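# Sort pump bottles by testing which pumps stay pressed

## Task

Among five empty pump bottles, one or two have a defective pump whose head stays down once pressed. Place each defective bottle in the grey tray. Leave each working bottle upright on the table and not in the tray. Every bottle must stay where it is without the robot holding it. At the end, open the grippers, move the arms away, and make sure everything settles and stops moving shortly after.

## Robot and tools

Robot: two six-joint arms with parallel grippers, named left_arm and right_arm. Bases sit in the scene frame at left_arm (+0.064, +0.308, 0) m and right_arm (+0.035, -0.390, 0) m, each turned only very slightly about z. Scene frame: origin on the table surface midway between the arms, +x out over the table, +z up, left_arm on the +y side. The names left and right do not refer to sides of any camera image.

execute_actions takes "actions", a list holding zero or one item, plus an optional "pictures" boolean.
- Empty list: nothing new is commanded; you get the current state, with camera images.
- Motion item: {"rows": [...], "steps": n}, n from 5 to 15 (15 if omitted), each step 1/30 s. Every row holds exactly 14 numbers, always covering both arms: left_arm waist, shoulder, elbow, forearm roll, wrist pitch, wrist roll, gripper opening, then the same seven for right_arm. Joint values are absolute target angles in radians (joint space, not a Cartesian pose), in the same units Joint positions reports. One row is used per step; if rows run out, the last one repeats. Up to 15 rows.
- Wait item: {"steps": n} with no rows, n up to 300; nothing new is sent and the call returns after that many steps since the previous result.
Joint ranges per arm: waist -6.283..6.283, shoulder -2.304..2.304, elbow -4.224..0.061, forearm roll -6.283..6.283, wrist pitch -2.164..2.164, wrist roll -6.283..6.283. A target more than 0.010 rad beyond an end, and further out than the current angle, gets the whole call rejected (nothing moves). Real ends may differ by up to 0.010 rad; targets past them are clipped and reported as "joint sent to its limit". Opening is a scale from -1 (closed) to +1 (fully open, pads 0.084 m apart); it is a target, not an offset.

Motion limits: each joint target changes at most 3.14 rad/s, ramps up over 0.16 s, and all joints of an arm are timed to arrive together. Per step, a target is held within 0.623 rad of the measured angle, and if the targets would put the gripper over 70 mm from where it is measured, they are pulled back. So large moves need several calls. Between calls the arms keep heading to the last row sent, until they have essentially stopped or a step was HELD. The final 5 steps of each action run after its result is reported, and the simulation continues while you compose a reply.

Results: a state line per arm with end_effector_position (m), end_effector_quat_wxyz and linear/angular velocities in the scene frame; the printed position can be off somewhat, more at full reach. Joint positions and Joint velocities list each arm's six joints (rad, rad/s) then pad gap (m). grip_measured gives the actual opening on the command scale. Joint torques are total drive outputs with per-arm offset, scale and noise, nonzero even in free air. "joint command not followed" means the clearance check altered or blocked joint targets on some steps; HELD marks steps where your row was partly or wholly not sent. MOTOR HOT appears from 65 °C; at 80 °C the arm is braked until cool (OVER-TEMPERATURE FAULT). A torque fault (load limits waist 56.4, shoulder 56.4, elbow 47, forearm roll 25.3, wrist pitch 17.8, wrist roll 17.8 N m, held weight included) stops the arm, backs the joint off, pauses 10 s and drops the rest of the call.

Gripper: fingers point along the gripper's +z and close along its y. end_effector_position is the pinch point, roughly 2 cm short of the fingertips; closing pushes the tips about 10 mm further forward. To keep hold, command an opening well under grip_measured; a larger gap squeezes harder, up to about 24 N per pad for parts up to about 6 cm. A quick close can hit harder. Repeating grip_measured holds lightly and wide parts may slip.

zoom_image: {"camera", "region": [x0, y0, x1, y1]} in pixels of that camera's latest image, origin top-left, region at most 504x504. Cameras: cam_head_left, cam_head_right, cam_left_wrist, cam_right_wrist, all 672x504. Wrist camera frame: +z forward, +x right, +y down in the image.



Approach: press each pump head down with a closed gripper from above, lift, and look whether it springs back. Move the stuck ones into the grey tray, keep the others standing on the table outside it. Avoid: dropping or tipping bottles, pushing anything off the table, arms colliding or pressing each other, jamming hard into objects, and leaving anything wobbling. Brief external tugs or nudges on objects may occur.

Each tool is called in YAML: its name, and indented under it one key for each argument.

## Session

execute_actions:
  actions: []

Scene clock: 0.00 s of 5100.00 s.
left_arm: end_effector_position=(+0.1246, +0.0125, +0.2449) grip_measured=+1.00 end_effector_quat_wxyz=(-0.039, +0.045, +0.996, +0.065) end_effector_velocity=(-0.000, -0.000, +0.000) end_effector_angular_velocity=(-0.001, +0.000, -0.000) | right_arm: end_effector_position=(+0.6358, -0.3762, +0.2514) grip_measured=+1.00 end_effector_quat_wxyz=(-0.001, +1.000, +0.010, +0.001) end_effector_velocity=(-0.000, -0.000, -0.001) end_effector_angular_velocity=(-0.001, +0.001, -0.000)
Joint positions: left_arm=[-1.316  0.07  -0.531 -0.057 -0.748  1.94   0.084] | right_arm=[ 0.003 -0.53  -1.292  0.003 -0.759 -0.001  0.084]
Joint velocities: left_arm=[-0.001  0.001  0.    -0.001  0.     0.    -0.   ] | right_arm=[-0.001 -0.001  0.    -0.001  0.    -0.     0.   ]
Joint torques (N m, as the arm reports them, + toward a larger angle): no reading

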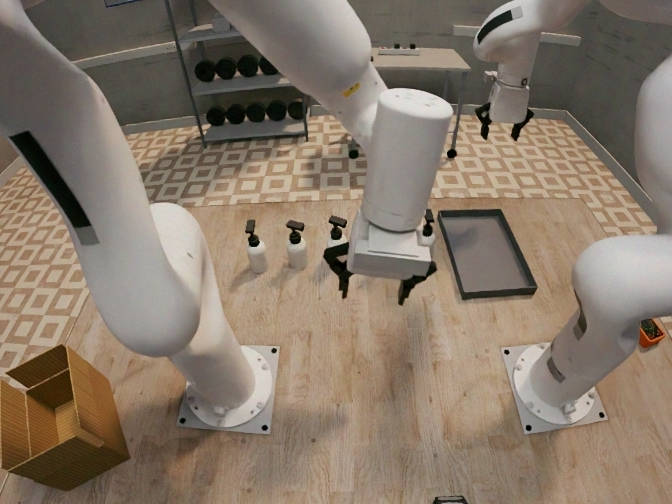

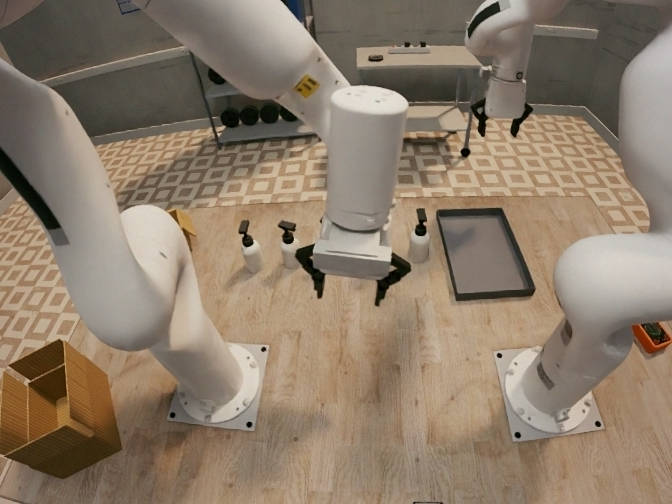

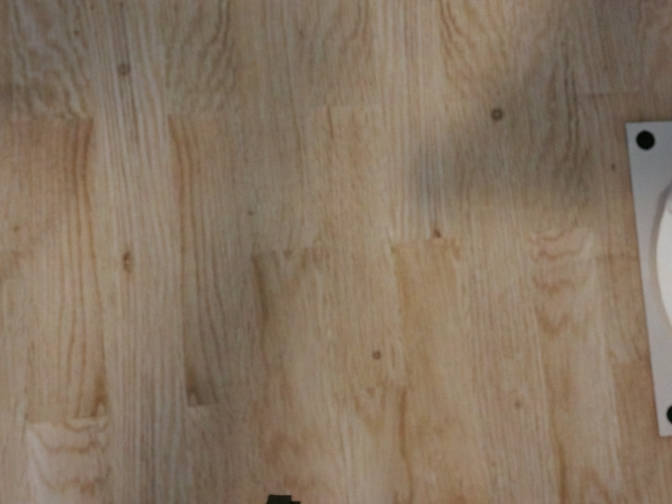

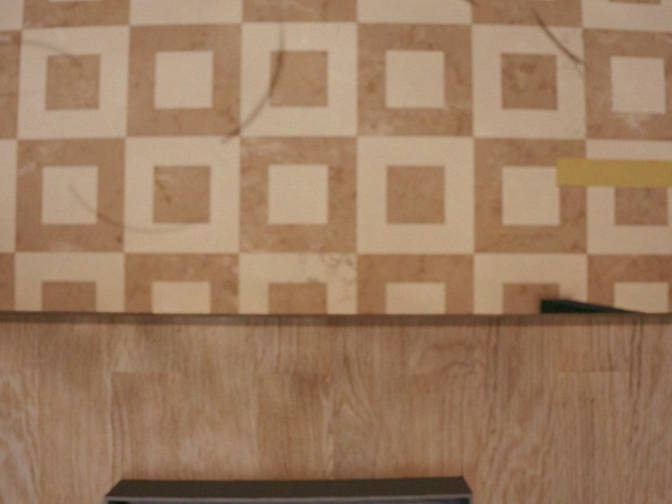

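Repeat the overview approach; left raises first then swings away.

execute_actions:
  actions:
    - {"rows":[[-1.316,0.0,-0.9,0,-0.9,1.5,-1,0.003,-0.53,-1.292,0,-0.759,0,-1]],"steps":15}

execute_actions:
  actions:
    - {"rows":[[0.9,-0.19,-1.19,0,-1.0,0.9,-1,0.003,-0.53,-1.292,0,-0.759,0,-1]],"steps":15}

execute_actions:
  actions:
    - {"steps":40}

execute_actions:
  actions:
    - {"rows":[[0.9,-0.19,-1.19,0,-1.0,0.9,-1,0.78,-0.19,-1.192,0,-1.002,0.78,-1]],"steps":15}

execute_actions:
  actions:
    - {"steps":40}
  pictures: true

Scene clock: 0.60 s of 5100.00 s.
left_arm: end_effector_position=(+0.1474, -0.0613, +0.3105) grip_measured=-0.45 end_effector_quat_wxyz=(-0.014, -0.068, +0.997, +0.029) end_effector_velocity=(+0.093, -0.288, +0.294) end_effector_angular_velocity=(-0.300, -0.233, +0.963) | right_arm: end_effector_position=(+0.6358, -0.3767, +0.2514) grip_measured=-0.45 end_effector_quat_wxyz=(-0.000, +1.000, +0.011, +0.001) end_effector_velocity=(+0.000, -0.000, +0.001) end_effector_angular_velocity=(-0.001, -0.001, +0.001)
Joint positions: left_arm=[-1.316  0.029 -0.746 -0.024 -0.836  1.684  0.024] | right_arm=[ 0.003 -0.53  -1.292  0.    -0.759 -0.     0.024]
Joint velocities: left_arm=[-0.001 -0.17  -0.905  0.14  -0.371 -1.072 -0.202] | right_arm=[ 0.     0.    -0.001 -0.001 -0.    -0.    -0.201]
Joint torques (N m, as the arm reports them, + toward a larger angle): left_arm=[  1.01  11.34 -20.85   2.8   -0.04  -0.39] | right_arm=[  0.28  46.6  -30.38   2.97  -0.36  -0.77]
Steps of this call (steps 1 to 8: nothing new was sent; steps 9 to 18: the first 10 steps of this action). Readings (joint positions):
9: left_arm=[-1.316 0.070 -0.531 -0.057 -0.748 1.940] | right_arm=[0.003 -0.530 -1.292 0.003 -0.759 -0.001]
10: left_arm=[-1.316 0.070 -0.533 -0.056 -0.750 1.936] | right_arm=[0.003 -0.530 -1.292 0.002 -0.759 -0.001]
12: left_arm=[-1.316 0.063 -0.563 -0.051 -0.764 1.897] | right_arm=[0.003 -0.530 -1.292 0.001 -0.759 -0.000]
16: left_arm=[-1.316 0.041 -0.686 -0.033 -0.811 1.756] | right_arm=[0.003 -0.530 -1.292 0.000 -0.759 -0.000]
18: the state above

Scene clock: 1.10 s of 5100.00 s.
left_arm: end_effector_position=(+0.2628, -0.0980, +0.3717) grip_measured=-1.00 end_effector_quat_wxyz=(-0.001, -0.347, +0.938, +0.002) end_effector_velocity=(+0.407, +0.090, +0.046) end_effector_angular_velocity=(-0.002, -0.008, +1.543) | right_arm: end_effector_position=(+0.6358, -0.3767, +0.2514) grip_measured=-1.00 end_effector_quat_wxyz=(-0.000, +1.000, +0.011, +0.002) end_effector_velocity=(+0.001, +0.001, +0.000) end_effector_angular_velocity=(+0.000, -0.001, +0.001)
Joint positions: left_arm=[-1.093 -0.06  -0.983 -0.002 -0.928  1.319  0.   ] | right_arm=[ 0.003 -0.53  -1.292  0.    -0.759 -0.     0.   ]
Joint velocities: left_arm=[ 0.893 -0.205 -0.323  0.004 -0.112 -0.652  0.   ] | right_arm=[ 0.001 -0.    -0.001  0.     0.     0.     0.   ]
Joint torques (N m, as the arm reports them, + toward a larger angle): left_arm=[  3.1   16.18 -20.05   2.06  -0.27   0.17] | right_arm=[  0.78  46.22 -30.17   2.5   -0.39  -0.73]
Steps of this call (steps 1 to 5: the last 5 steps of your previous action; steps 6 to 15: the first 10 steps of this action). Readings (joint positions):
6: left_arm=[-1.316 0.004 -0.881 -0.003 -0.891 1.525] | right_arm=[0.003 -0.530 -1.292 0.000 -0.759 -0.000]
7: left_arm=[-1.313 0.002 -0.887 -0.002 -0.894 1.515] | right_arm=[0.003 -0.530 -1.292 0.000 -0.759 -0.000]
9: left_arm=[-1.278 -0.009 -0.906 -0.003 -0.902 1.476] | right_arm=[0.003 -0.530 -1.292 0.000 -0.759 -0.000]
13: left_arm=[-1.153 -0.045 -0.961 -0.002 -0.920 1.365] | right_arm=[0.003 -0.530 -1.292 0.000 -0.759 -0.000]
15: the state above

Scene clock: 2.43 s of 5100.00 s.
left_arm: end_effector_position=(+0.5686, +0.3227, +0.3952) grip_measured=-1.00 end_effector_quat_wxyz=(+0.000, +0.894, -0.448, -0.000) end_effector_velocity=(-0.000, +0.422, +0.004) end_effector_angular_velocity=(+0.001, +0.001, +0.916) | right_arm: end_effector_position=(+0.6358, -0.3767, +0.2514) grip_measured=-1.00 end_effector_quat_wxyz=(-0.000, +1.000, +0.011, +0.001) end_effector_velocity=(+0.000, +0.000, +0.000) end_effector_angular_velocity=(+0.000, -0.000, -0.000)
Joint positions: left_arm=[ 0.05  -0.172 -1.162 -0.    -0.99   0.957  0.   ] | right_arm=[ 0.003 -0.53  -1.292  0.    -0.759  0.     0.   ]
Joint velocities: left_arm=[ 0.834 -0.028 -0.042  0.001 -0.015 -0.082  0.   ] | right_arm=[ 0. -0. -0.  0.  0.  0.  0.]
Joint torques (N m, as the arm reports them, + toward a larger angle): left_arm=[  3.    19.91 -20.6    3.49   0.28  -0.45] | right_arm=[  0.98  46.8  -30.55   2.53  -0.31  -0.76]
Kept back: nothing.
Steps of this call (steps 1 to 5: the last 5 steps of your previous action; steps 6 to 40: the robot went on to your last target). Readings (joint positions):
1: left_arm=[-1.064 -0.066 -0.994 -0.002 -0.932 1.298] | right_arm=[0.003 -0.530 -1.292 0.000 -0.759 0.000]
2: left_arm=[-1.034 -0.072 -1.004 -0.002 -0.935 1.278] | right_arm=[0.003 -0.530 -1.292 0.000 -0.759 -0.000]
4: left_arm=[-0.975 -0.084 -1.022 -0.001 -0.942 1.241] | right_arm=[0.003 -0.530 -1.292 0.000 -0.759 0.000]
8: left_arm=[-0.858 -0.104 -1.053 -0.001 -0.952 1.177] | right_arm=[0.003 -0.530 -1.292 0.000 -0.759 -0.000]
40: the state above

Scene clock: 2.77 s of 5100.00 s.
left_arm: end_effector_position=(+0.5482, +0.4616, +0.3965) grip_measured=-1.00 end_effector_quat_wxyz=(+0.000, +0.951, -0.309, -0.000) end_effector_velocity=(-0.120, +0.404, +0.003) end_effector_angular_velocity=(-0.000, -0.001, +0.881) | right_arm: end_effector_position=(+0.6064, -0.2762, +0.2928) grip_measured=-1.00 end_effector_quat_wxyz=(-0.000, +1.000, +0.010, +0.001) end_effector_velocity=(-0.146, +0.387, +0.142) end_effector_angular_velocity=(+0.003, -0.003, +0.007)
Joint positions: left_arm=[ 0.328 -0.179 -1.173 -0.    -0.994  0.935  0.   ] | right_arm=[ 0.178 -0.442 -1.266  0.    -0.822  0.176  0.   ]
Joint velocities: left_arm=[ 0.829 -0.016 -0.025 -0.001 -0.008 -0.051  0.   ] | right_arm=[ 0.7    0.305  0.086  0.    -0.216  0.693  0.   ]
Joint torques (N m, as the arm reports them, + toward a larger angle): left_arm=[  3.6   18.61 -22.33   3.1    0.08   0.16] | right_arm=[ -1.22  43.11 -30.71   2.41  -0.52  -0.63]
Steps of this call (steps 1 to 10: the first 10 steps of this action). Readings (joint positions):
1: left_arm=[0.078 -0.173 -1.163 -0.000 -0.991 0.954] | right_arm=[0.003 -0.530 -1.292 -0.000 -0.759 0.000]
2: left_arm=[0.105 -0.174 -1.164 -0.000 -0.991 0.952] | right_arm=[0.005 -0.529 -1.291 -0.000 -0.760 0.004]
4: left_arm=[0.161 -0.175 -1.167 -0.000 -0.992 0.947] | right_arm=[0.037 -0.512 -1.285 -0.000 -0.774 0.038]
8: left_arm=[0.272 -0.178 -1.171 -0.000 -0.993 0.939] | right_arm=[0.131 -0.463 -1.272 0.000 -0.807 0.129]
10: the state above

Scene clock: 4.10 s of 5100.00 s.
left_arm: end_effector_position=(+0.3911, +0.7034, +0.3985) grip_measured=-1.00 end_effector_quat_wxyz=(+0.000, +1.000, -0.011, +0.000) end_effector_velocity=(-0.000, +0.000, +0.001) end_effector_angular_velocity=(+0.002, -0.001, +0.001) | right_arm: end_effector_position=(+0.3938, -0.0221, +0.3993) grip_measured=-1.00 end_effector_quat_wxyz=(+0.000, +1.000, +0.009, -0.000) end_effector_velocity=(-0.001, +0.001, +0.001) end_effector_angular_velocity=(+0.000, -0.001, +0.001)
Joint positions: left_arm=[ 0.9  -0.19 -1.19 -0.   -1.    0.9   0.  ] | right_arm=[ 0.78  -0.19  -1.192 -0.    -1.002  0.78   0.   ]
Joint velocities: left_arm=[ 0.001  0.002  0.     0.     0.001 -0.     0.   ] | right_arm=[ 0.003  0.001 -0.001 -0.001 -0.001  0.001  0.   ]
Joint torques (N m, as the arm reports them, + toward a larger angle): left_arm=[  2.28  19.37 -22.03   1.97   0.38  -0.27] | right_arm=[  0.91  33.6  -32.41   2.73  -0.4   -0.78]
Kept back: nothing.
Steps of this call (steps 1 to 5: the last 5 steps of your previous action; steps 6 to 40: the robot went on to your last target). Readings (joint positions):
1: left_arm=[0.355 -0.180 -1.173 -0.000 -0.994 0.933] | right_arm=[0.201 -0.432 -1.264 0.000 -0.829 0.199]
2: left_arm=[0.383 -0.180 -1.174 -0.000 -0.995 0.932] | right_arm=[0.225 -0.422 -1.261 0.000 -0.836 0.222]
4: left_arm=[0.438 -0.181 -1.176 -0.000 -0.995 0.928] | right_arm=[0.272 -0.403 -1.255 0.000 -0.850 0.270]
8: left_arm=[0.549 -0.183 -1.179 -0.000 -0.996 0.921] | right_arm=[0.367 -0.363 -1.243 0.000 -0.878 0.365]
40: the state above

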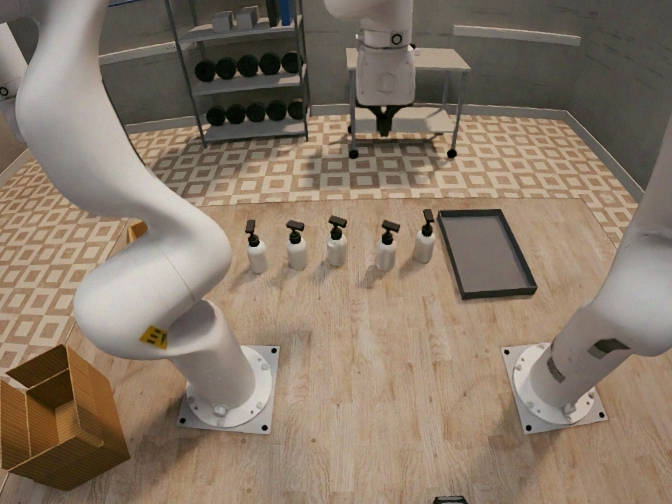

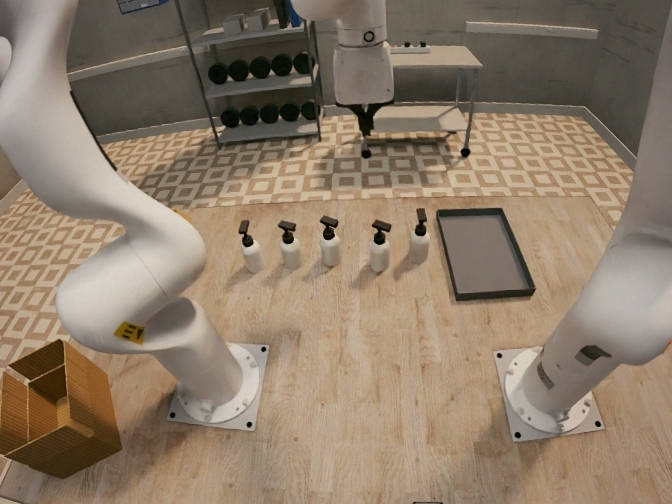

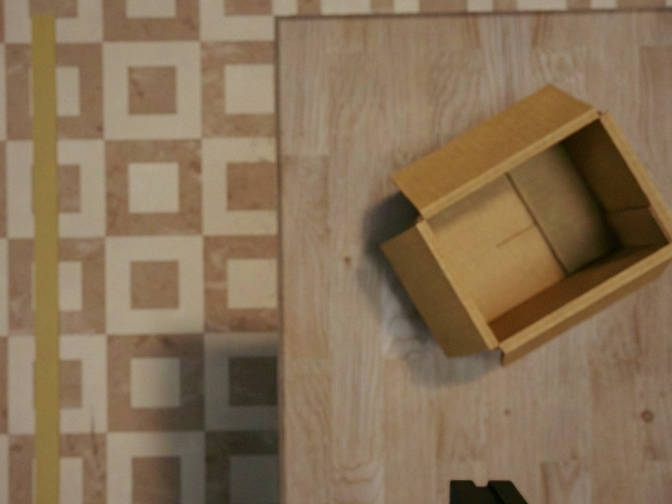

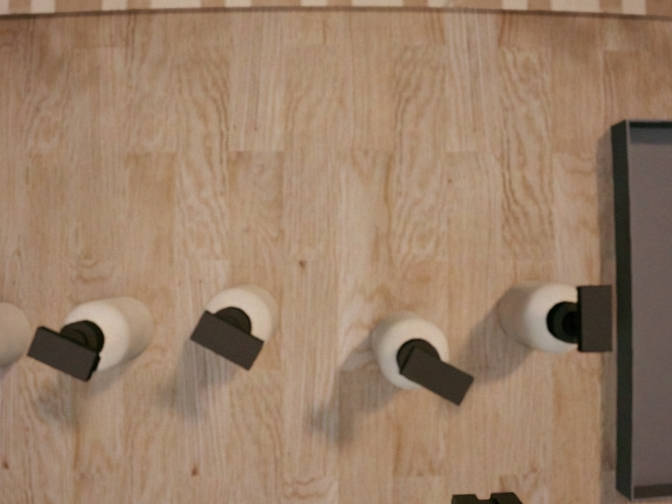

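execute_actions:
  actions:
    - {"rows":[[-0.332,-0.03,-0.85,0,-0.82,-0.35,-1,0.746,-0.25,-1.05,0,-0.8,0.76,-1]],"steps":15}

execute_actions:
  actions:
    - {"steps":35}

execute_actions:
  actions:
    - {"rows":[[-0.332,-0.078,-0.589,0,-0.511,-0.35,-1,0.746,-0.381,-0.968,0,-0.587,0.76,-1]],"steps":15}

execute_actions:
  actions:
    - {"steps":10}
  pictures: true

Scene clock: 4.93 s of 5100.00 s.
left_arm: end_effector_position=(+0.4455, +0.6132, +0.3781) grip_measured=-1.00 end_effector_quat_wxyz=(+0.000, +1.000, -0.010, -0.000) end_effector_velocity=(+0.188, -0.375, -0.070) end_effector_angular_velocity=(+0.000, -0.000, -0.007) | right_arm: end_effector_position=(+0.4001, -0.0376, +0.3160) grip_measured=-1.00 end_effector_quat_wxyz=(+0.002, +1.000, +0.003, -0.002) end_effector_velocity=(+0.010, -0.018, -0.092) end_effector_angular_velocity=(+0.034, -0.035, -0.013)
Joint positions: left_arm=[ 0.695 -0.142 -1.088 -0.    -0.946  0.695  0.   ] | right_arm=[ 0.749 -0.245 -1.063 -0.    -0.823  0.762  0.   ]
Joint velocities: left_arm=[-0.839  0.166  0.349  0.     0.183 -0.832  0.   ] | right_arm=[-0.039 -0.054  0.155  0.001  0.258 -0.026  0.   ]
Joint torques (N m, as the arm reports them, + toward a larger angle): left_arm=[  2.92  17.91 -20.76   3.03   0.22  -0.55] | right_arm=[  2.37  45.16 -38.86   2.91  -0.63  -0.7 ]
Steps of this call (steps 1 to 15: the robot went on to your last target; steps 16 to 25: the first 10 steps of this action). Readings (joint positions):
16: left_arm=[0.900 -0.190 -1.190 0.000 -1.000 0.900] | right_arm=[0.780 -0.190 -1.192 0.000 -1.002 0.780]
17: left_arm=[0.897 -0.189 -1.188 0.000 -0.999 0.896] | right_arm=[0.780 -0.191 -1.190 0.000 -0.998 0.780]
19: left_arm=[0.863 -0.180 -1.169 0.000 -0.988 0.859] | right_arm=[0.774 -0.199 -1.166 0.000 -0.960 0.776]
23: left_arm=[0.751 -0.154 -1.113 -0.000 -0.959 0.750] | right_arm=[0.754 -0.238 -1.082 -0.000 -0.849 0.765]
25: the state above

Scene clock: 6.10 s of 5100.00 s.
left_arm: end_effector_position=(+0.4667, +0.1688, +0.3292) grip_measured=-1.00 end_effector_quat_wxyz=(-0.000, +1.000, -0.002, -0.000) end_effector_velocity=(-0.040, -0.082, -0.008) end_effector_angular_velocity=(+0.000, -0.003, +0.029) | right_arm: end_effector_position=(+0.4010, -0.0390, +0.3082) grip_measured=-1.00 end_effector_quat_wxyz=(+0.000, +1.000, +0.002, +0.000) end_effector_velocity=(+0.001, -0.000, +0.000) end_effector_angular_velocity=(+0.000, -0.000, -0.001)
Joint positions: left_arm=[-0.312 -0.032 -0.854 -0.    -0.822 -0.328  0.   ] | right_arm=[ 0.746 -0.25  -1.05  -0.    -0.8    0.76   0.   ]
Joint velocities: left_arm=[-0.213  0.021  0.041  0.002  0.023 -0.243  0.   ] | right_arm=[-0.001  0.    -0.    -0.    -0.     0.     0.   ]
Joint torques (N m, as the arm reports them, + toward a larger angle): left_arm=[  8.36  11.89 -21.24   1.86   0.3   -0.16] | right_arm=[  0.92  35.03 -30.56   2.55  -0.36  -0.74]
Kept back: nothing.
Steps of this call (steps 1 to 5: the last 5 steps of your previous action; steps 6 to 35: the robot went on to your last target). Readings (joint positions):
1: left_arm=[0.667 -0.137 -1.077 -0.000 -0.940 0.667] | right_arm=[0.748 -0.247 -1.059 -0.000 -0.816 0.762]
2: left_arm=[0.639 -0.132 -1.066 -0.000 -0.934 0.638] | right_arm=[0.748 -0.247 -1.057 -0.000 -0.811 0.761]
4: left_arm=[0.582 -0.122 -1.046 -0.000 -0.924 0.581] | right_arm=[0.747 -0.248 -1.054 0.000 -0.805 0.761]
8: left_arm=[0.466 -0.105 -1.010 -0.000 -0.905 0.465] | right_arm=[0.746 -0.249 -1.051 0.000 -0.801 0.760]
35: the state above

Scene clock: 6.43 s of 5100.00 s.
left_arm: end_effector_position=(+0.4261, +0.1760, +0.2360) grip_measured=-1.00 end_effector_quat_wxyz=(-0.000, +1.000, -0.001, -0.001) end_effector_velocity=(-0.192, +0.056, -0.322) end_effector_angular_velocity=(+0.016, +0.047, -0.003) | right_arm: end_effector_position=(+0.4000, -0.0400, +0.2192) grip_measured=-1.00 end_effector_quat_wxyz=(+0.002, +1.000, +0.002, -0.002) end_effector_velocity=(-0.001, -0.001, -0.118) end_effector_angular_velocity=(+0.025, -0.026, -0.001)
Joint positions: left_arm=[-0.329 -0.067 -0.651 -0.    -0.586 -0.347  0.   ] | right_arm=[ 0.746 -0.368 -0.975 -0.    -0.613  0.76   0.   ]
Joint velocities: left_arm=[-0.034 -0.138  0.746 -0.002  0.834 -0.029  0.   ] | right_arm=[-0.001 -0.161  0.1    0.     0.297 -0.     0.   ]
Joint torques (N m, as the arm reports them, + toward a larger angle): left_arm=[  2.25  16.98 -26.34   2.13  -0.24  -0.31] | right_arm=[  1.49  53.38 -36.9    2.52  -0.53  -0.77]
Steps of this call (steps 1 to 10: the first 10 steps of this action). Readings (joint positions):
1: left_arm=[-0.318 -0.031 -0.853 -0.000 -0.821 -0.335] | right_arm=[0.746 -0.250 -1.050 0.000 -0.800 0.760]
2: left_arm=[-0.321 -0.031 -0.850 0.000 -0.817 -0.339] | right_arm=[0.746 -0.251 -1.049 0.000 -0.796 0.760]
4: left_arm=[-0.323 -0.035 -0.820 0.000 -0.778 -0.341] | right_arm=[0.746 -0.272 -1.037 0.000 -0.759 0.760]
8: left_arm=[-0.327 -0.057 -0.706 0.000 -0.649 -0.345] | right_arm=[0.746 -0.349 -0.988 -0.000 -0.643 0.760]
10: the state above

Scene clock: 6.77 s of 5100.00 s.
left_arm: end_effector_position=(+0.4114, +0.1802, +0.2111) grip_measured=-1.00 end_effector_quat_wxyz=(+0.000, +1.000, -0.002, +0.001) end_effector_velocity=(-0.006, +0.001, -0.008) end_effector_angular_velocity=(+0.001, +0.002, -0.002) | right_arm: end_effector_position=(+0.4007, -0.0394, +0.2106) grip_measured=-1.00 end_effector_quat_wxyz=(-0.000, +1.000, +0.002, +0.000) end_effector_velocity=(-0.001, -0.001, -0.005) end_effector_angular_velocity=(-0.002, +0.003, +0.000)
Joint positions: left_arm=[-0.332 -0.077 -0.591  0.    -0.513 -0.35   0.   ] | right_arm=[ 0.746 -0.38  -0.969  0.    -0.588  0.76   0.   ]
Joint velocities: left_arm=[-0.002 -0.004  0.019  0.001  0.021 -0.001  0.   ] | right_arm=[ 0.001 -0.007  0.004  0.     0.008  0.     0.   ]
Joint torques (N m, as the arm reports them, + toward a larger angle): left_arm=[  3.28  12.2  -19.07   2.32   0.04  -0.62] | right_arm=[  1.09  38.21 -28.22   2.38  -0.55  -0.75]
Kept back: nothing.
Steps of this call (steps 1 to 5: the last 5 steps of your previous action; steps 6 to 10: the robot went on to your last target). Readings (joint positions):
1: left_arm=[-0.330 -0.071 -0.630 -0.000 -0.563 -0.348] | right_arm=[0.746 -0.372 -0.973 -0.000 -0.605 0.760]
2: left_arm=[-0.330 -0.074 -0.616 -0.000 -0.547 -0.349] | right_arm=[0.746 -0.375 -0.972 -0.000 -0.599 0.760]
4: left_arm=[-0.331 -0.076 -0.602 -0.000 -0.528 -0.349] | right_arm=[0.746 -0.377 -0.970 0.000 -0.593 0.760]
8: left_arm=[-0.332 -0.077 -0.593 0.000 -0.515 -0.350] | right_arm=[0.746 -0.380 -0.969 0.000 -0.589 0.760]
10: the state above

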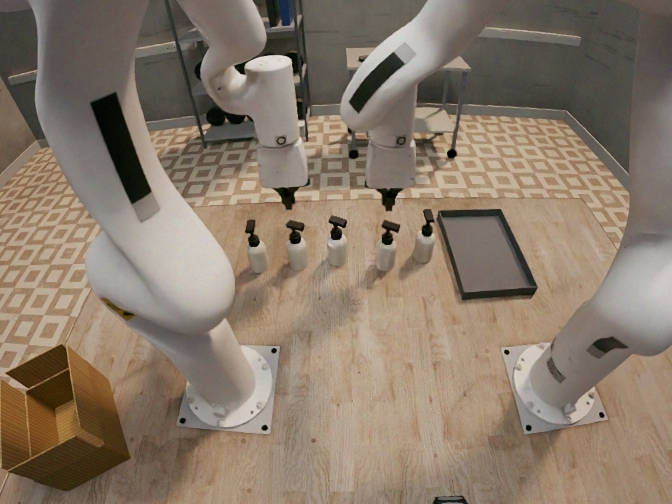

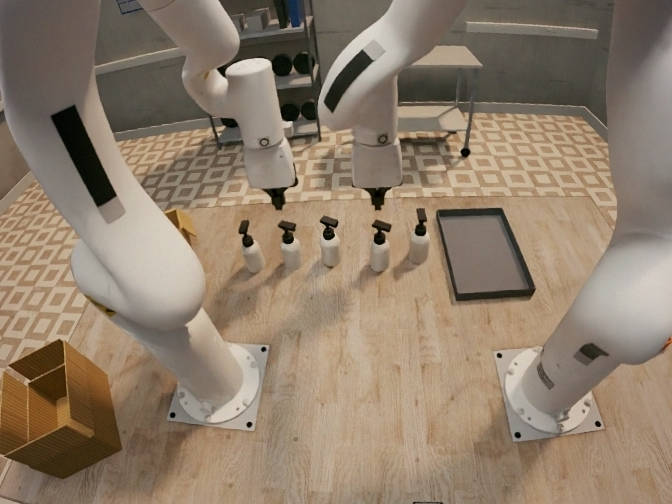

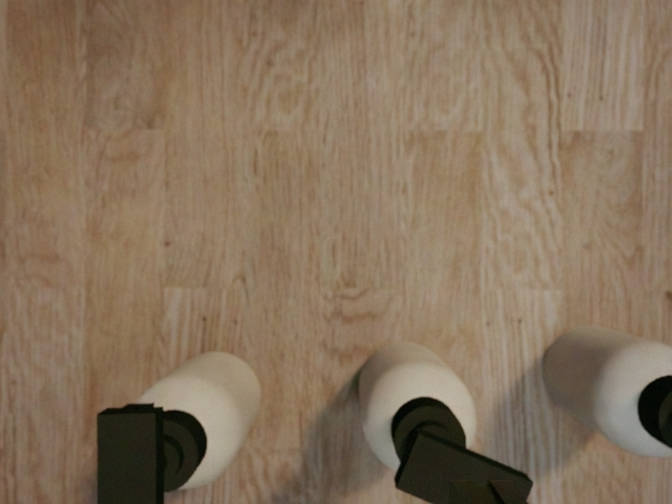

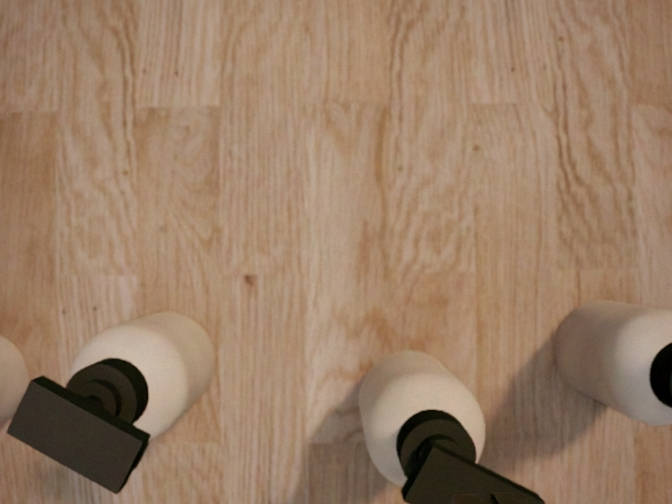

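execute_actions:
  actions:
    - {"rows":[[-0.332,-0.16,-0.575,0,-0.415,-0.35,-1,0.746,-0.44,-0.957,0,-0.517,0.76,-1],[-0.332,-0.16,-0.575,0,-0.415,-0.35,-1,0.746,-0.44,-0.957,0,-0.517,0.76,-1],[-0.332,-0.16,-0.575,0,-0.415,-0.35,-1,0.746,-0.44,-0.957,0,-0.517,0.76,-1],[-0.332,-0.16,-0.575,0,-0.415,-0.35,-1,0.746,-0.44,-0.957,0,-0.517,0.76,-1],[-0.332,-0.16,-0.575,0,-0.415,-0.35,-1,0.746,-0.44,-0.957,0,-0.517,0.76,-1],[-0.332,-0.2,-0.568,0,-0.368,-0.35,-1,0.746,-0.47,-0.951,0,-0.481,0.76,-1],[-0.332,-0.2,-0.568,0,-0.368,-0.35,-1,0.746,-0.47,-0.951,0,-0.481,0.76,-1],[-0.332,-0.2,-0.568,0,-0.368,-0.35,-1,0.746,-0.47,-0.951,0,-0.481,0.76,-1],[-0.332,-0.2,-0.568,0,-0.368,-0.35,-1,0.746,-0.47,-0.951,0,-0.481,0.76,-1],[-0.332,-0.246,-0.56,0,-0.314,-0.35,-1,0.746,-0.499,-0.946,0,-0.447,0.76,-1]],"steps":15}

execute_actions:
  actions:
    - {"steps":10}

execute_actions:
  actions:
    - {"rows":[[-0.332,-0.078,-0.589,0,-0.511,-0.35,-1,0.746,-0.381,-0.968,0,-0.587,0.76,-1]],"steps":15}

execute_actions:
  actions:
    - {"steps":8}
  pictures: true

zoom_image:
  camera: "cam_head_left"
  region: [220,190,460,280]

Scene clock: 7.60 s of 5100.00 s.
left_arm: end_effector_position=(+0.4111, +0.1803, +0.1651) grip_measured=-1.00 end_effector_quat_wxyz=(-0.000, +1.000, -0.002, -0.001) end_effector_velocity=(-0.010, +0.004, -0.099) end_effector_angular_velocity=(+0.006, +0.018, +0.000) | right_arm: end_effector_position=(+0.4008, -0.0393, +0.1650) grip_measured=-1.00 end_effector_quat_wxyz=(+0.001, +1.000, +0.002, -0.001) end_effector_velocity=(-0.006, -0.005, -0.094) end_effector_angular_velocity=(-0.010, +0.011, +0.000)
Joint positions: left_arm=[-0.332 -0.184 -0.57  -0.    -0.389 -0.35   0.   ] | right_arm=[ 0.746 -0.459 -0.953 -0.    -0.496  0.76   0.   ]
Joint velocities: left_arm=[ 0.    -0.228  0.049 -0.     0.259  0.     0.   ] | right_arm=[ 0.001 -0.159  0.038  0.001  0.183  0.     0.   ]
Joint torques (N m, as the arm reports them, + toward a larger angle): left_arm=[  2.24  18.37 -19.68   2.26   0.11  -0.4 ] | right_arm=[  1.26  48.04 -31.65   2.64  -0.19  -0.83]
Steps of this call (steps 1 to 15: the robot went on to your last target; steps 16 to 25: the first 10 steps of this action). Readings (joint positions):
16: left_arm=[-0.332 -0.078 -0.589 0.000 -0.511 -0.350] | right_arm=[0.746 -0.381 -0.968 0.000 -0.587 0.760]
17: left_arm=[-0.332 -0.080 -0.589 0.000 -0.507 -0.350] | right_arm=[0.746 -0.383 -0.968 0.000 -0.584 0.760]
19: left_arm=[-0.332 -0.107 -0.585 0.000 -0.474 -0.350] | right_arm=[0.746 -0.406 -0.965 0.000 -0.555 0.760]
23: left_arm=[-0.332 -0.161 -0.575 -0.000 -0.414 -0.350] | right_arm=[0.746 -0.443 -0.956 0.000 -0.513 0.760]
25: the state above

Scene clock: 7.93 s of 5100.00 s.
left_arm: end_effector_position=(+0.4121, +0.1799, +0.1421) grip_measured=-1.00 end_effector_quat_wxyz=(+0.001, +1.000, -0.002, +0.001) end_effector_velocity=(+0.001, -0.000, -0.008) end_effector_angular_velocity=(-0.002, -0.006, +0.000) | right_arm: end_effector_position=(+0.4017, -0.0384, +0.1456) grip_measured=-1.00 end_effector_quat_wxyz=(-0.001, +1.000, +0.002, +0.001) end_effector_velocity=(+0.001, -0.000, -0.006) end_effector_angular_velocity=(+0.001, -0.001, -0.001)
Joint positions: left_arm=[-0.332 -0.24  -0.564  0.    -0.32  -0.35   0.   ] | right_arm=[ 0.746 -0.495 -0.949  0.    -0.451  0.76   0.   ]
Joint velocities: left_arm=[ 0.    -0.019  0.003 -0.     0.029  0.     0.   ] | right_arm=[-0.001 -0.011  0.002 -0.     0.015  0.     0.   ]
Joint torques (N m, as the arm reports them, + toward a larger angle): left_arm=[ 3.81 -3.3  -1.73  2.73  3.14 -0.12] | right_arm=[ 0.02 12.54 -8.2   1.95  1.22 -0.76]
Kept back: nothing.
Steps of this call (steps 1 to 5: the last 5 steps of your previous action; steps 6 to 10: the robot went on to your last target). Readings (joint positions):
1: left_arm=[-0.332 -0.191 -0.569 -0.000 -0.379 -0.350] | right_arm=[0.746 -0.465 -0.952 -0.000 -0.488 0.760]
2: left_arm=[-0.332 -0.203 -0.568 0.000 -0.363 -0.350] | right_arm=[0.746 -0.474 -0.951 0.000 -0.476 0.760]
4: left_arm=[-0.332 -0.227 -0.563 -0.000 -0.337 -0.350] | right_arm=[0.746 -0.488 -0.948 -0.000 -0.460 0.760]
8: left_arm=[-0.332 -0.239 -0.564 0.000 -0.323 -0.350] | right_arm=[0.746 -0.494 -0.949 0.000 -0.452 0.760]
10: the state above

Scene clock: 8.27 s of 5100.00 s.
left_arm: end_effector_position=(+0.4114, +0.1802, +0.2037) grip_measured=-1.00 end_effector_quat_wxyz=(+0.000, +1.000, -0.002, +0.001) end_effector_velocity=(-0.019, +0.007, +0.061) end_effector_angular_velocity=(+0.019, +0.051, +0.001) | right_arm: end_effector_position=(+0.4009, -0.0392, +0.2050) grip_measured=-1.00 end_effector_quat_wxyz=(-0.000, +1.000, +0.002, +0.000) end_effector_velocity=(-0.012, -0.011, +0.039) end_effector_angular_velocity=(-0.032, +0.033, +0.001)
Joint positions: left_arm=[-0.332 -0.092 -0.586  0.    -0.491 -0.35   0.   ] | right_arm=[ 0.746 -0.389 -0.966  0.    -0.575  0.76   0.   ]
Joint velocities: left_arm=[ 0.001  0.148 -0.018 -0.001 -0.22  -0.     0.   ] | right_arm=[ 0.     0.074 -0.005 -0.001 -0.125 -0.     0.   ]
Joint torques (N m, as the arm reports them, + toward a larger angle): left_arm=[  3.8    6.41 -17.24   2.99   0.26  -0.23] | right_arm=[  1.    34.39 -26.21   2.54  -0.34  -0.75]
Steps of this call (steps 1 to 10: the first 10 steps of this action). Readings (joint positions):
1: left_arm=[-0.332 -0.241 -0.564 0.000 -0.320 -0.350] | right_arm=[0.746 -0.495 -0.949 0.000 -0.451 0.760]
2: left_arm=[-0.332 -0.240 -0.564 -0.000 -0.322 -0.350] | right_arm=[0.746 -0.494 -0.949 0.000 -0.453 0.760]
4: left_arm=[-0.332 -0.214 -0.564 -0.000 -0.356 -0.350] | right_arm=[0.746 -0.469 -0.949 -0.000 -0.487 0.760]
8: left_arm=[-0.332 -0.109 -0.583 0.000 -0.469 -0.350] | right_arm=[0.746 -0.398 -0.965 0.000 -0.563 0.760]
10: the state above

Scene clock: 8.53 s of 5100.00 s.
left_arm: end_effector_position=(+0.4102, +0.1806, +0.2093) grip_measured=-1.00 end_effector_quat_wxyz=(-0.000, +1.000, -0.002, -0.000) end_effector_velocity=(+0.000, -0.000, +0.006) end_effector_angular_velocity=(-0.000, -0.002, -0.001) | right_arm: end_effector_position=(+0.4003, -0.0397, +0.2092) grip_measured=-1.00 end_effector_quat_wxyz=(+0.000, +1.000, +0.002, -0.000) end_effector_velocity=(+0.001, +0.001, +0.005) end_effector_angular_velocity=(+0.003, -0.003, +0.001)
Joint positions: left_arm=[-0.332 -0.08  -0.588 -0.    -0.51  -0.35   0.   ] | right_arm=[ 0.746 -0.382 -0.967 -0.    -0.586  0.76   0.   ]
Joint velocities: left_arm=[-0.     0.013 -0.004  0.001 -0.015  0.     0.   ] | right_arm=[ 0.     0.008 -0.003 -0.001 -0.007  0.     0.   ]
Joint torques (N m, as the arm reports them, + toward a larger angle): left_arm=[  3.34   9.82 -18.29   2.63   0.37  -0.51] | right_arm=[  0.12  37.39 -27.78   2.5   -0.45  -0.75]
Kept back: nothing.
Steps of this call (steps 1 to 5: the last 5 steps of your previous action; steps 6 to 8: the robot went on to your last target). Readings (joint positions):
1: left_arm=[-0.332 -0.088 -0.586 0.000 -0.497 -0.350] | right_arm=[0.746 -0.387 -0.966 -0.000 -0.579 0.760]
2: left_arm=[-0.332 -0.086 -0.587 0.000 -0.501 -0.350] | right_arm=[0.746 -0.386 -0.966 -0.000 -0.581 0.760]
4: left_arm=[-0.332 -0.083 -0.587 -0.000 -0.506 -0.350] | right_arm=[0.746 -0.384 -0.967 -0.000 -0.584 0.760]
8: the state above

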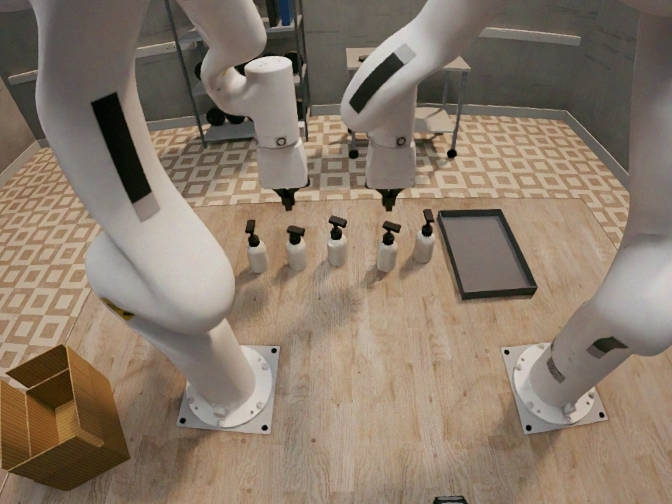

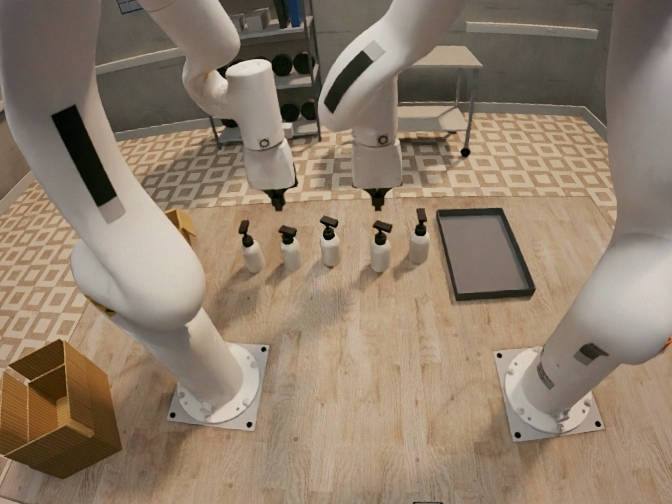

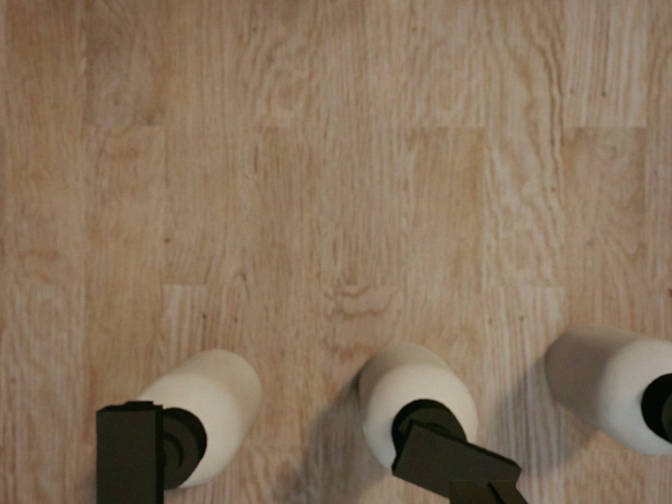

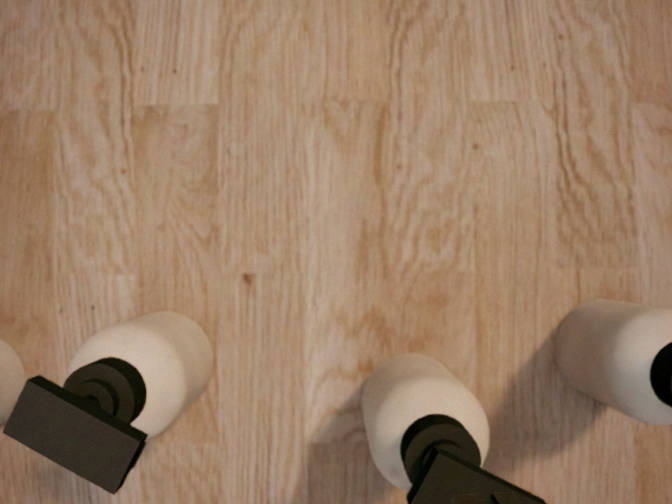

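Region (220, 190, 460, 280) of cam_head_left's 672x504 image, scaled by 2.100, with more detail than that image has; it fills the top 189 rows of this view, and the rest is white.

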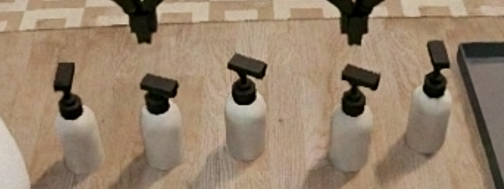

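execute_actions:
  actions:
    - {"rows":[[-0.095,-0.013,-0.52,0,-0.507,-0.115,-1,0.561,-0.284,-0.836,0,-0.552,0.578,-1]],"steps":15}

execute_actions:
  actions:
    - {"steps":10}
  pictures: true

Scene clock: 9.17 s of 5100.00 s.
left_arm: end_effector_position=(+0.4060, +0.2595, +0.2100) grip_measured=-1.00 end_effector_quat_wxyz=(-0.000, +1.000, +0.001, -0.000) end_effector_velocity=(-0.019, +0.106, -0.002) end_effector_angular_velocity=(-0.000, +0.003, -0.021) | right_arm: end_effector_position=(+0.4199, -0.1277, +0.2102) grip_measured=-1.00 end_effector_quat_wxyz=(+0.000, +1.000, -0.000, -0.000) end_effector_velocity=(+0.010, -0.115, -0.004) end_effector_angular_velocity=(+0.001, -0.000, +0.018)
Joint positions: left_arm=[-0.121 -0.02  -0.527  0.    -0.508 -0.143  0.   ] | right_arm=[ 0.58  -0.294 -0.85  -0.    -0.556  0.599  0.   ]
Joint velocities: left_arm=[ 0.295  0.079  0.087 -0.001  0.006  0.318  0.   ] | right_arm=[-0.217  0.116  0.164  0.001  0.049 -0.236  0.   ]
Joint torques (N m, as the arm reports them, + toward a larger angle): left_arm=[ -4.29   5.26 -20.95   1.57   0.55  -0.43] | right_arm=[ 10.32  27.49 -30.86   2.82  -0.44  -0.64]
Steps of this call (steps 1 to 9: the robot went on to your last target; steps 10 to 19: the first 10 steps of this action). Readings (joint positions):
10: left_arm=[-0.332 -0.078 -0.589 -0.000 -0.511 -0.350] | right_arm=[0.746 -0.381 -0.968 0.000 -0.587 0.760]
11: left_arm=[-0.329 -0.077 -0.588 -0.000 -0.511 -0.346] | right_arm=[0.743 -0.380 -0.966 0.000 -0.586 0.756]
13: left_arm=[-0.293 -0.068 -0.578 -0.000 -0.510 -0.308] | right_arm=[0.709 -0.362 -0.941 0.000 -0.579 0.720]
17: left_arm=[-0.153 -0.029 -0.537 0.000 -0.508 -0.175] | right_arm=[0.604 -0.307 -0.868 -0.000 -0.561 0.623]
19: the state above

Scene clock: 9.50 s of 5100.00 s.
left_arm: end_effector_position=(+0.4045, +0.2681, +0.2099) grip_measured=-1.00 end_effector_quat_wxyz=(+0.000, +1.000, -0.001, -0.000) end_effector_velocity=(-0.000, +0.004, -0.000) end_effector_angular_velocity=(-0.000, -0.000, +0.003) | right_arm: end_effector_position=(+0.4206, -0.1371, +0.2098) grip_measured=-1.00 end_effector_quat_wxyz=(-0.000, +1.000, +0.001, +0.000) end_effector_velocity=(+0.001, -0.004, +0.000) end_effector_angular_velocity=(+0.000, -0.001, -0.001)
Joint positions: left_arm=[-0.096 -0.013 -0.52  -0.    -0.507 -0.116  0.   ] | right_arm=[ 0.562 -0.285 -0.837  0.    -0.552  0.579  0.   ]
Joint velocities: left_arm=[ 0.01   0.002  0.002 -0.     0.001  0.008  0.   ] | right_arm=[-0.008  0.004  0.004 -0.     0.001 -0.006  0.   ]
Joint torques (N m, as the arm reports them, + toward a larger angle): left_arm=[  3.51  12.19 -17.21   1.96   0.14  -0.2 ] | right_arm=[  0.76  33.52 -27.74   2.22  -0.43  -0.66]
Kept back: nothing.
Steps of this call (steps 1 to 5: the last 5 steps of your previous action; steps 6 to 10: the robot went on to your last target). Readings (joint positions):
1: left_arm=[-0.113 -0.018 -0.525 0.000 -0.508 -0.134] | right_arm=[0.574 -0.291 -0.846 -0.000 -0.555 0.592]
2: left_arm=[-0.107 -0.016 -0.523 0.000 -0.507 -0.128] | right_arm=[0.570 -0.289 -0.843 -0.000 -0.554 0.588]
4: left_arm=[-0.102 -0.015 -0.522 -0.000 -0.507 -0.121] | right_arm=[0.566 -0.287 -0.839 0.000 -0.553 0.583]
8: left_arm=[-0.097 -0.014 -0.521 -0.000 -0.507 -0.117] | right_arm=[0.563 -0.285 -0.837 0.000 -0.552 0.579]
10: the state above

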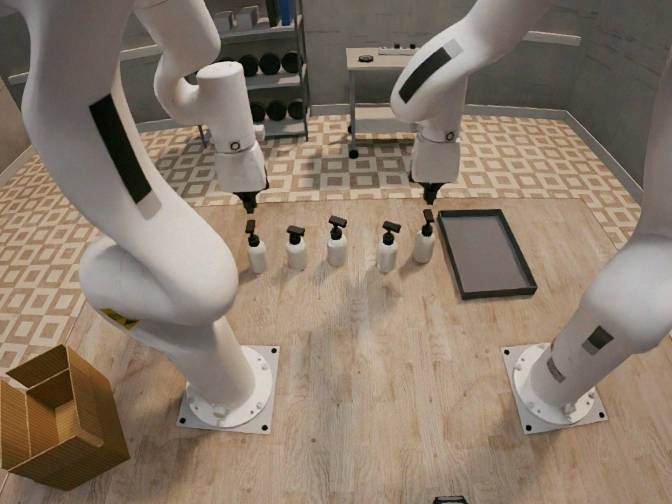

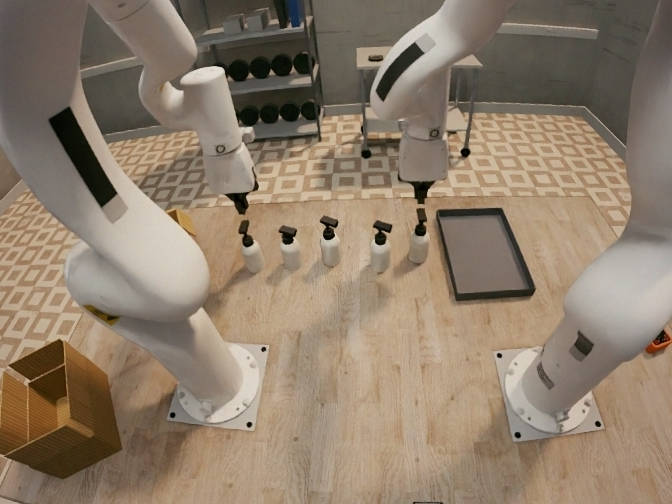

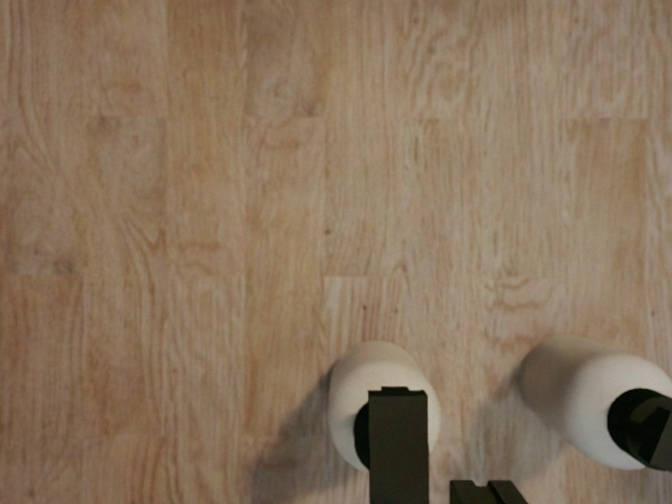

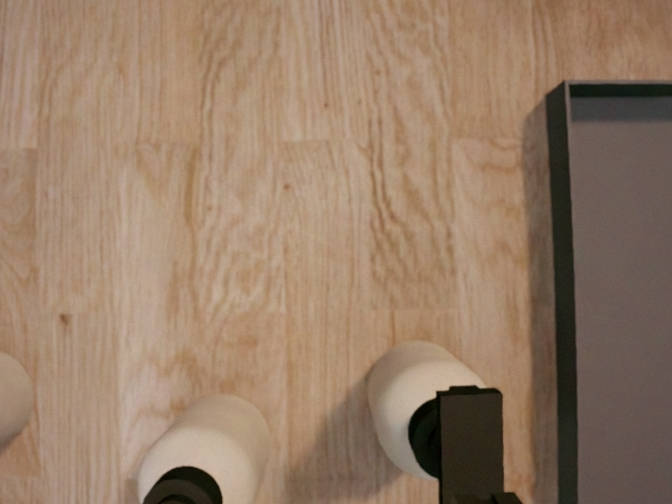

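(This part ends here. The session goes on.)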